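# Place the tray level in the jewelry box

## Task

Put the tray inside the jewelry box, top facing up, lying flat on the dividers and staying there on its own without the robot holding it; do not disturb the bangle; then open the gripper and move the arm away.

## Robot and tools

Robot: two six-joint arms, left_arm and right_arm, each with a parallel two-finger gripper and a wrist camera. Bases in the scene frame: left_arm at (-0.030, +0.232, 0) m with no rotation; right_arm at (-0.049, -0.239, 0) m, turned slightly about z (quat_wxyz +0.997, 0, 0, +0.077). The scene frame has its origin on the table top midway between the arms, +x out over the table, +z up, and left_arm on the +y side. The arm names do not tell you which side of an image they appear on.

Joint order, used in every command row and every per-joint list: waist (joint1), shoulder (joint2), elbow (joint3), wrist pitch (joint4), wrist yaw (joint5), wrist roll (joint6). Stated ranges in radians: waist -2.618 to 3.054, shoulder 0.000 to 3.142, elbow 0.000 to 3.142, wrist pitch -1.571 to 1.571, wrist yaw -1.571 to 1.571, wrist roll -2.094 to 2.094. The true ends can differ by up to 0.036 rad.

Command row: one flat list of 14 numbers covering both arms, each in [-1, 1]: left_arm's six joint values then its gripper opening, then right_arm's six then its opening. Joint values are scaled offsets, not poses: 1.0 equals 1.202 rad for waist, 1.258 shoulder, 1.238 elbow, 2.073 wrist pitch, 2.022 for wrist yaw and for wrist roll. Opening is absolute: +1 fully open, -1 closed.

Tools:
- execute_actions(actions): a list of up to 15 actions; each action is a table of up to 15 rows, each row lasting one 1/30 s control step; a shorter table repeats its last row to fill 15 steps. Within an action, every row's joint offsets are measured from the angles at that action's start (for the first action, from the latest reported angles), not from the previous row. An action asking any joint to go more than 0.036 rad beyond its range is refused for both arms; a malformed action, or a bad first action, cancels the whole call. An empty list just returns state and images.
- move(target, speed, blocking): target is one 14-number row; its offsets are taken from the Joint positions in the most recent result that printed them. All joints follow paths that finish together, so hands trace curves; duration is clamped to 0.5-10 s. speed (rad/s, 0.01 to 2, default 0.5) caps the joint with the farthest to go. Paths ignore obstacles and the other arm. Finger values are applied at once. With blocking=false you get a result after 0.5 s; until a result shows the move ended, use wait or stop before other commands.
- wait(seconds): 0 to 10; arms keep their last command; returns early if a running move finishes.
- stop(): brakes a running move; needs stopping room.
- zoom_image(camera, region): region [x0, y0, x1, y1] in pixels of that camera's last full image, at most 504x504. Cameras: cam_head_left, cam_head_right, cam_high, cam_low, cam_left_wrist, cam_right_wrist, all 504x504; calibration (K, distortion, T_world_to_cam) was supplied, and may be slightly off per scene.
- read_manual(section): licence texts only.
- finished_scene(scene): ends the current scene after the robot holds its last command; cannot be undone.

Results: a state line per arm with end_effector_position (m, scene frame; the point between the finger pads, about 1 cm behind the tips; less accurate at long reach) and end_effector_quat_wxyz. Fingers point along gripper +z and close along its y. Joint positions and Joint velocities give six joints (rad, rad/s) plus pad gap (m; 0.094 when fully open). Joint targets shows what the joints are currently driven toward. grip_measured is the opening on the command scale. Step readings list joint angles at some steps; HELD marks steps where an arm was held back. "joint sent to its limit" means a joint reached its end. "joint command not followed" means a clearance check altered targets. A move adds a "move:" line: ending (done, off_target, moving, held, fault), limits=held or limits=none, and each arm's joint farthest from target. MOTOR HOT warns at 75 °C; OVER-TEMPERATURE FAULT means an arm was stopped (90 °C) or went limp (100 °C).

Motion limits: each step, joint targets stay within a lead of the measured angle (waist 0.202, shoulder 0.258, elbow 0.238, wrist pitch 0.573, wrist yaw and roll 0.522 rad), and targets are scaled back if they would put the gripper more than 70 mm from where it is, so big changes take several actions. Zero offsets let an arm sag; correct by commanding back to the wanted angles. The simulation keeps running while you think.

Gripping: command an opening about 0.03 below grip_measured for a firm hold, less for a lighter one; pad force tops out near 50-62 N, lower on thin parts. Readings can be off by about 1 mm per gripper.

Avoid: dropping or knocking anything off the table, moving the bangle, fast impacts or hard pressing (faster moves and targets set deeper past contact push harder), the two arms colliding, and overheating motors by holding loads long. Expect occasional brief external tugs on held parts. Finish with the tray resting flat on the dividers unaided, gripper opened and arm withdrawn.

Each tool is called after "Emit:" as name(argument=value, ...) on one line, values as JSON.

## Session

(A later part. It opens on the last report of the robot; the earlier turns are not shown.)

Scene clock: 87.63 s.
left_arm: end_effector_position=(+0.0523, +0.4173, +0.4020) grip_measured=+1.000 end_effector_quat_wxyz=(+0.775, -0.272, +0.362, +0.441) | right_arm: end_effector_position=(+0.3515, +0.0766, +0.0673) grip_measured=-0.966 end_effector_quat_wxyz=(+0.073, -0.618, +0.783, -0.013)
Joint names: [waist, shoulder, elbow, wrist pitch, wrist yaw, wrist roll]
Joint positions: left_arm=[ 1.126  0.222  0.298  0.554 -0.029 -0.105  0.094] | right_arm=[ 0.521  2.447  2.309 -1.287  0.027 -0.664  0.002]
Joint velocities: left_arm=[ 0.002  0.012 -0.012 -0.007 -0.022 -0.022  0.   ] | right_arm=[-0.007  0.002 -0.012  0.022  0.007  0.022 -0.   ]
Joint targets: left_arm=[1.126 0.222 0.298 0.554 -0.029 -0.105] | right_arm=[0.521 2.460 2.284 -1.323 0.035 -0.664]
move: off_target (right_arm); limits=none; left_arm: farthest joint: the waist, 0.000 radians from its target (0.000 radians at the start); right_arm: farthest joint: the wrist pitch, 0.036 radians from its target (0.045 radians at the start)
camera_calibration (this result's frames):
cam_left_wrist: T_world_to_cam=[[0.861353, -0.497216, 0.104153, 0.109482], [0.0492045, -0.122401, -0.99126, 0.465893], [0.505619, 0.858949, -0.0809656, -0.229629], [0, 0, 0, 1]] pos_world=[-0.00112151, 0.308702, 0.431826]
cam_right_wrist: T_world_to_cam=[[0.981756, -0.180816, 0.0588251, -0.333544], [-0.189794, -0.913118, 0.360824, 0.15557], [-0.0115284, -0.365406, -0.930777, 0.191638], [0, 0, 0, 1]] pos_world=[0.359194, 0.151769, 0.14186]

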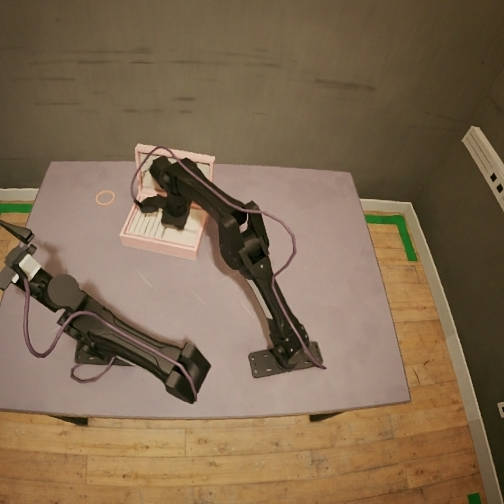

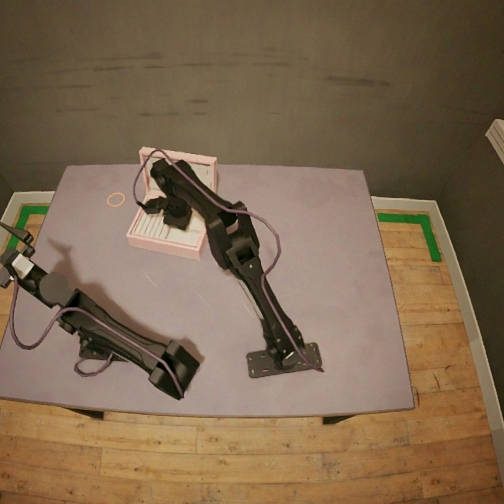

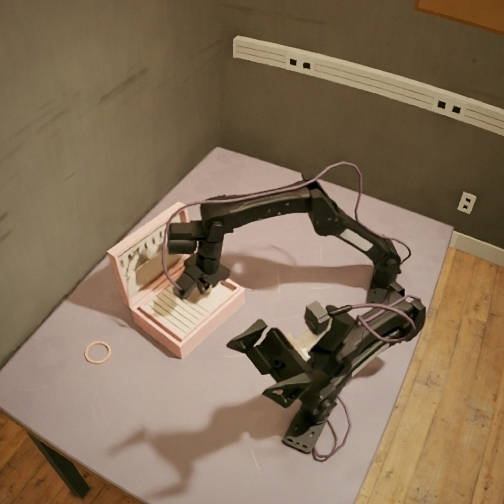

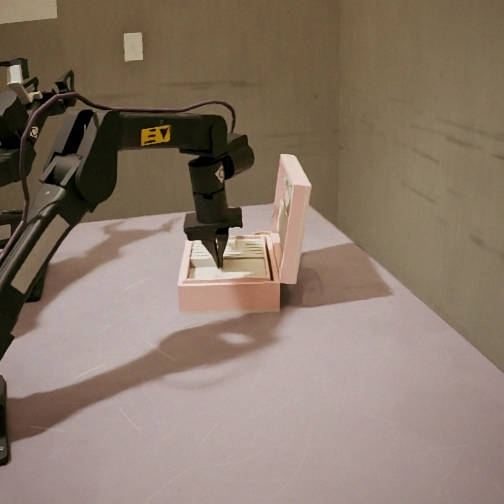

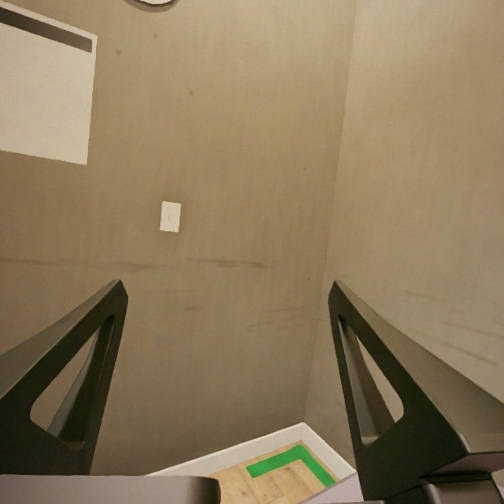

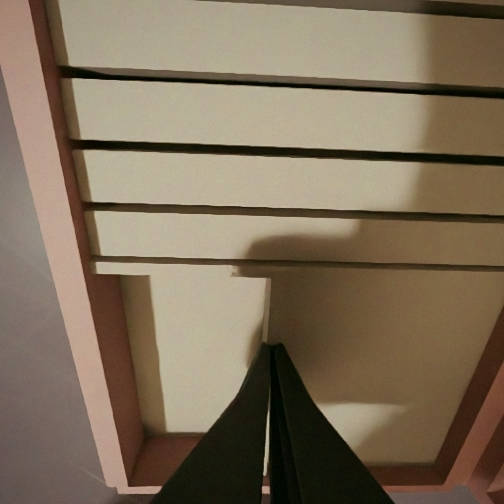

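Dropped in. Release and lift.

Emit:
move(target=[0,0,0,0,0,0,1,0,0,0,0,0,0,-0.7])

Emit:
move(target=[0,0,0,0,0,0,1,0,-0.15,-0.06,-0.07,0,0,-0.7], speed=0.2)

Emit:
move(target=[0,0,0,0,0,0,1,-0.4,-0.65,-0.6,0,0,0,-0.7], speed=0.8)

Emit:
zoom_image(camera="cam_low", region=[140,180,320,330])

Emit:
zoom_image(camera="cam_high", region=[90,190,280,370])

Scene clock: 88.43 s.
left_arm: end_effector_position=(+0.0523, +0.4173, +0.4020) grip_measured=+1.000 end_effector_quat_wxyz=(+0.775, -0.272, +0.362, +0.441) | right_arm: end_effector_position=(+0.3518, +0.0767, +0.0673) grip_measured=-0.702 end_effector_quat_wxyz=(+0.073, -0.618, +0.783, -0.013)
Joint names: [waist, shoulder, elbow, wrist pitch, wrist yaw, wrist roll]
Joint positions: left_arm=[ 1.126  0.222  0.298  0.554 -0.029 -0.105  0.094] | right_arm=[ 0.521  2.447  2.309 -1.286  0.028 -0.664  0.014]
Joint velocities: left_arm=[ 0.007 -0.002 -0.007 -0.037 -0.139  0.037  0.   ] | right_arm=[-0.012  0.002  0.002  0.007 -0.066  0.037 -0.   ]
Joint targets: left_arm=[1.126 0.222 0.298 0.554 -0.029 -0.105] | right_arm=[0.521 2.447 2.309 -1.287 0.027 -0.664]
move: done; limits=none; left_arm: farthest joint: the waist, 0.000 radians from its target (0.000 radians at the start); right_arm: farthest joint: the wrist pitch, 0.001 radians from its target (0.000 radians at the start)
camera_calibration (this result's frames):
cam_left_wrist: T_world_to_cam=[[0.861353, -0.497216, 0.104153, 0.109482], [0.0492045, -0.122401, -0.99126, 0.465893], [0.505619, 0.858949, -0.0809656, -0.229629], [0, 0, 0, 1]] pos_world=[-0.00112151, 0.308702, 0.431826]
cam_right_wrist: T_world_to_cam=[[0.981655, -0.180932, 0.0601428, -0.333877], [-0.190388, -0.913142, 0.36045, 0.155911], [-0.0102981, -0.365288, -0.930837, 0.191271], [0, 0, 0, 1]] pos_world=[0.359405, 0.151828, 0.141924]

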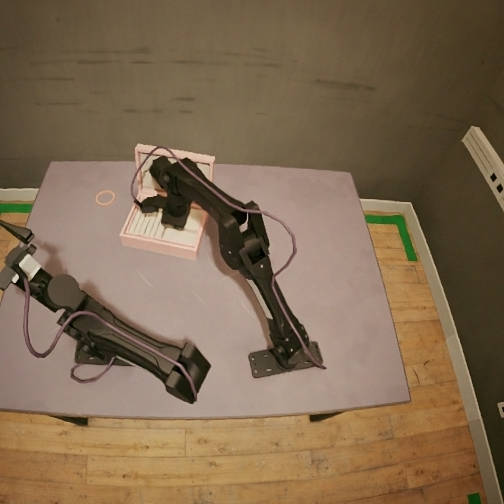

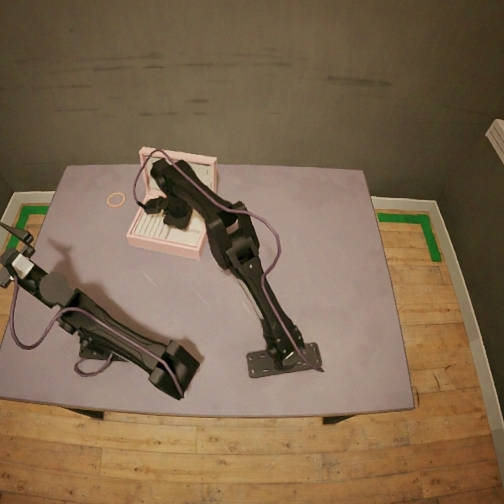

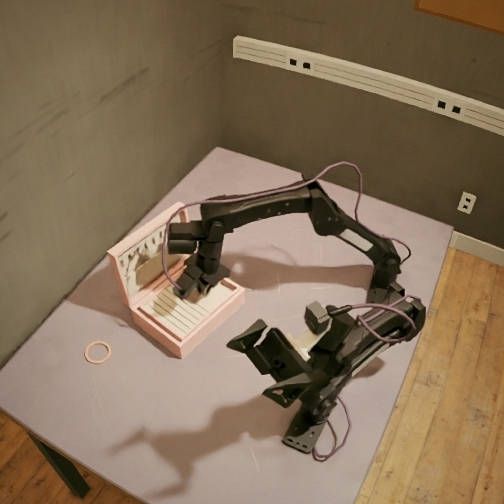

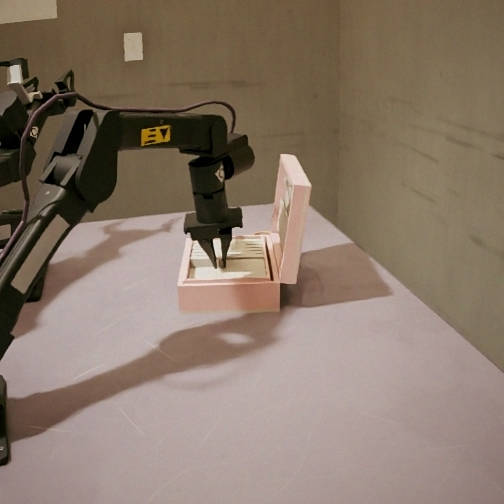

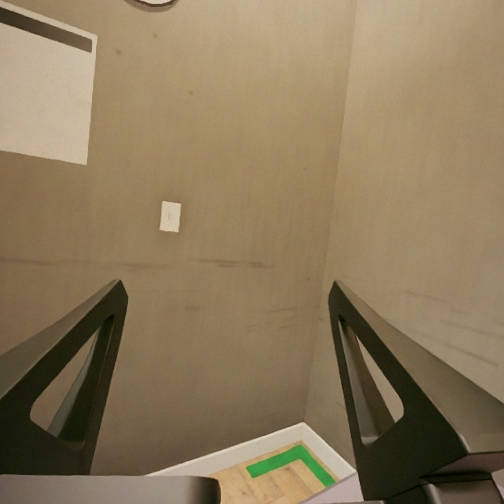

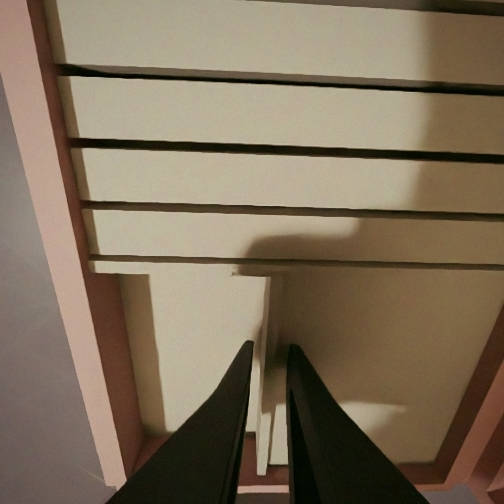

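Scene clock: 89.93 s.
left_arm: end_effector_position=(+0.0523, +0.4173, +0.4020) grip_measured=+1.000 end_effector_quat_wxyz=(+0.775, -0.272, +0.362, +0.441) | right_arm: end_effector_position=(+0.3210, +0.0521, +0.1244) grip_measured=-0.702 end_effector_quat_wxyz=(+0.063, -0.618, +0.783, -0.013)
Joint names: [waist, shoulder, elbow, wrist pitch, wrist yaw, wrist roll]
Joint positions: left_arm=[ 1.126  0.222  0.298  0.554 -0.029 -0.105  0.094] | right_arm=[ 0.521  2.284  2.254 -1.415  0.028 -0.664  0.014]
Joint velocities: left_arm=[-0.012 -0.012  0.002  0.022  0.022  0.051  0.   ] | right_arm=[-0.007  0.012  0.002 -0.037  0.022  0.066 -0.   ]
Joint targets: left_arm=[1.126 0.222 0.298 0.554 -0.029 -0.105] | right_arm=[0.521 2.259 2.234 -1.431 0.028 -0.664]
move: off_target (right_arm); limits=none; left_arm: farthest joint: the waist, 0.000 radians from its target (0.000 radians at the start); right_arm: farthest joint: the shoulder, 0.026 radians from its target (0.189 radians at the start)
camera_calibration (this result's frames):
cam_left_wrist: T_world_to_cam=[[0.861353, -0.497216, 0.104153, 0.109482], [0.0492045, -0.122401, -0.99126, 0.465893], [0.505619, 0.858949, -0.0809656, -0.229629], [0, 0, 0, 1]] pos_world=[-0.00112151, 0.308702, 0.431826]
cam_right_wrist: T_world_to_cam=[[0.982514, -0.180245, 0.046663, -0.310134], [-0.184469, -0.908411, 0.375182, 0.102961], [-0.0252355, -0.377229, -0.925776, 0.239904], [0, 0, 0, 1]] pos_world=[0.329758, 0.128129, 0.19794]

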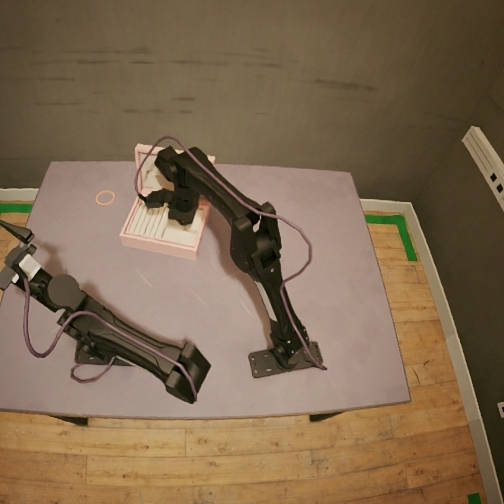

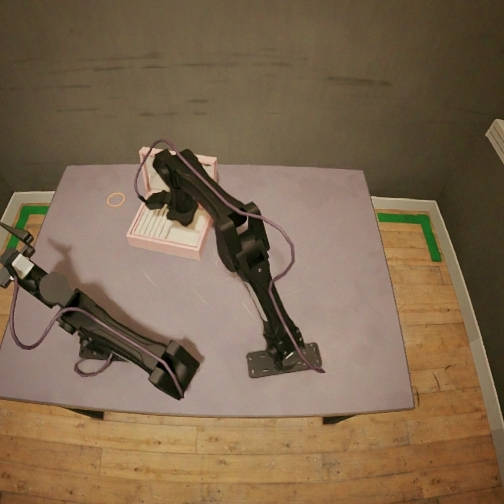

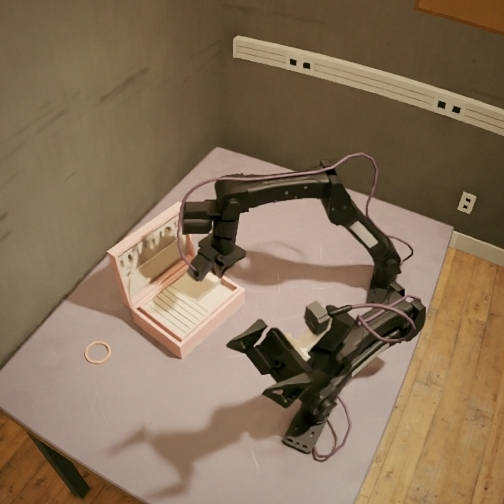

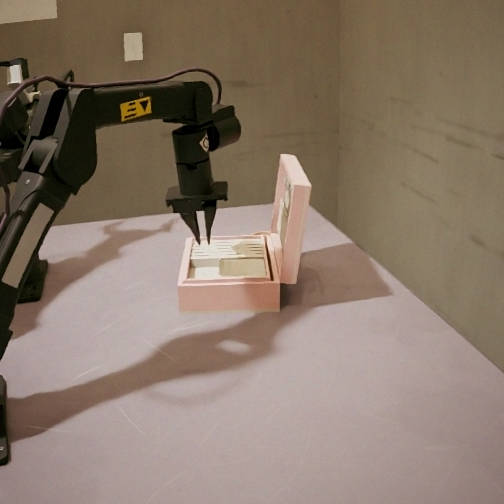

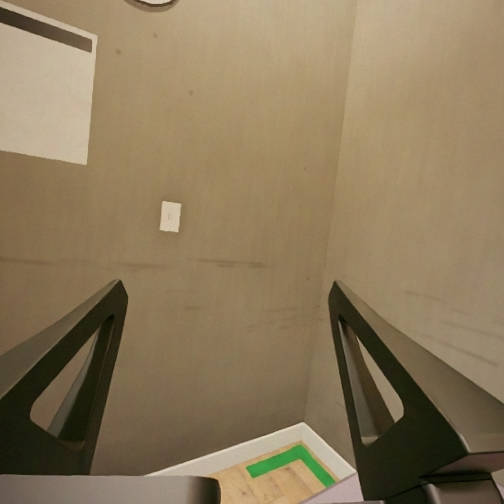

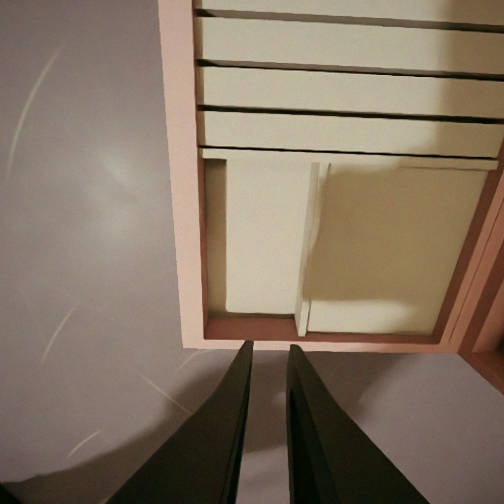

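Scene clock: 91.57 s.
left_arm: end_effector_position=(+0.0523, +0.4173, +0.4020) grip_measured=+1.000 end_effector_quat_wxyz=(+0.775, -0.272, +0.362, +0.441) | right_arm: end_effector_position=(+0.2337, -0.1858, +0.2095) grip_measured=-0.702 end_effector_quat_wxyz=(+0.093, -0.416, +0.904, -0.039)
Joint names: [waist, shoulder, elbow, wrist pitch, wrist yaw, wrist roll]
Joint positions: left_arm=[ 1.126  0.222  0.298  0.554 -0.029 -0.105  0.094] | right_arm=[ 0.048  1.482  1.529 -1.418  0.033 -0.664  0.014]
Joint velocities: left_arm=[-0.007 -0.022  0.012 -0.007 -0.022  0.037  0.   ] | right_arm=[ 0.012  0.007 -0.002  0.037 -0.007 -0.022 -0.   ]
Joint targets: left_arm=[1.126 0.222 0.298 0.554 -0.029 -0.105] | right_arm=[0.040 1.466 1.511 -1.415 0.027 -0.664]
move: done; limits=none; left_arm: farthest joint: the waist, 0.000 radians from its target (0.000 radians at the start); right_arm: farthest joint: the elbow, 0.018 radians from its target (0.743 radians at the start)
camera_calibration (this result's frames):
cam_left_wrist: T_world_to_cam=[[0.861353, -0.497216, 0.104153, 0.109482], [0.0492045, -0.122401, -0.99126, 0.465893], [0.505619, 0.858949, -0.0809656, -0.229629], [0, 0, 0, 1]] pos_world=[-0.00112151, 0.308702, 0.431826]
cam_right_wrist: T_world_to_cam=[[0.786931, -0.609142, 0.0984109, -0.316076], [-0.603934, -0.72766, 0.325229, -0.0189883], [-0.126501, -0.315367, -0.940501, 0.264937], [0, 0, 0, 1]] pos_world=[0.270777, -0.1228, 0.286455]

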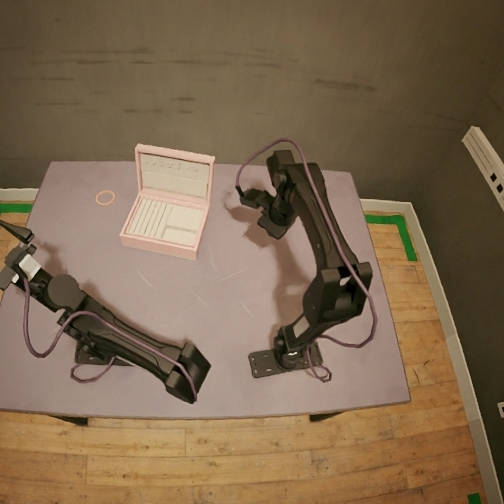

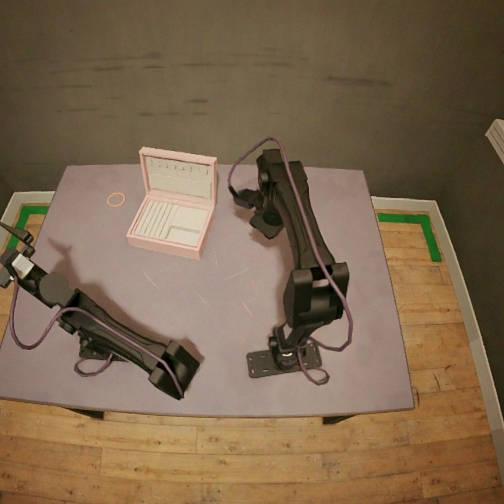

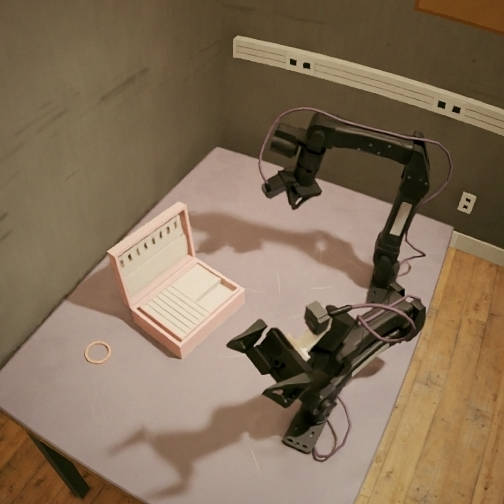

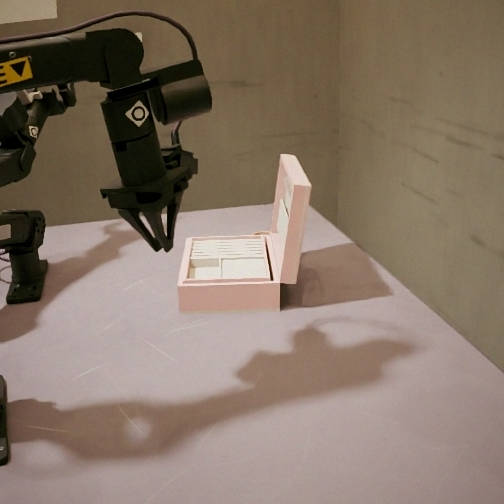

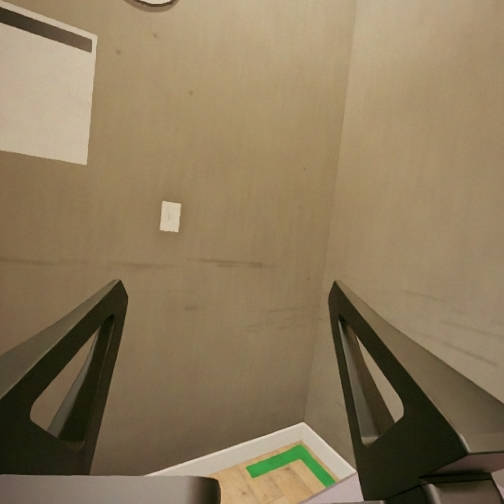

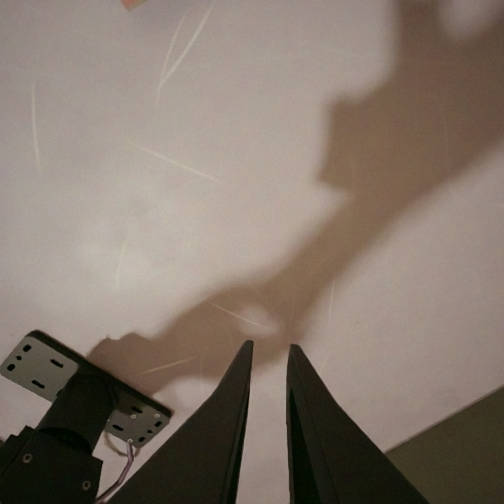

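Region (140, 180, 320, 330) of cam_low's 504x504 image, scaled by 2.800, with more detail than that image has.

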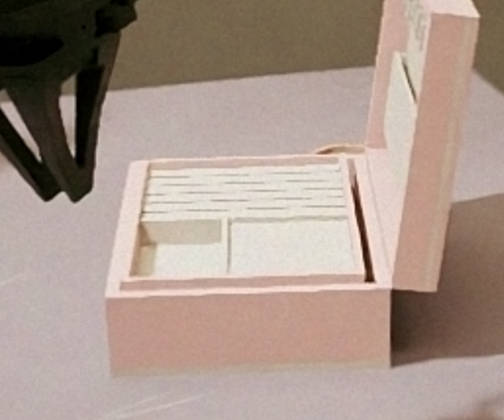

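Region (90, 190, 280, 370) of cam_high's 504x504 image, scaled by 2.653, with more detail than that image has; it fills the top 477 rows of this view, and the rest is white.

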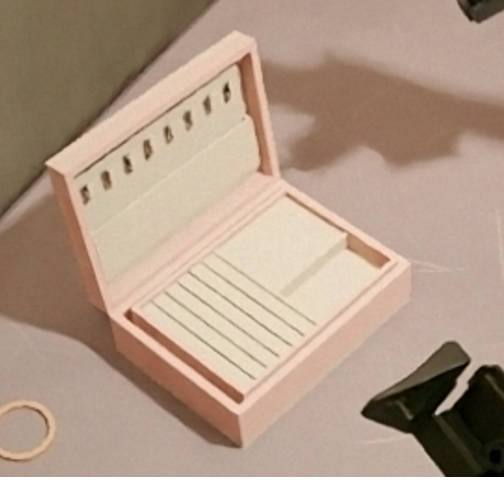

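Emit:
finished_scene(scene=2)

The scene is finished: the task was done.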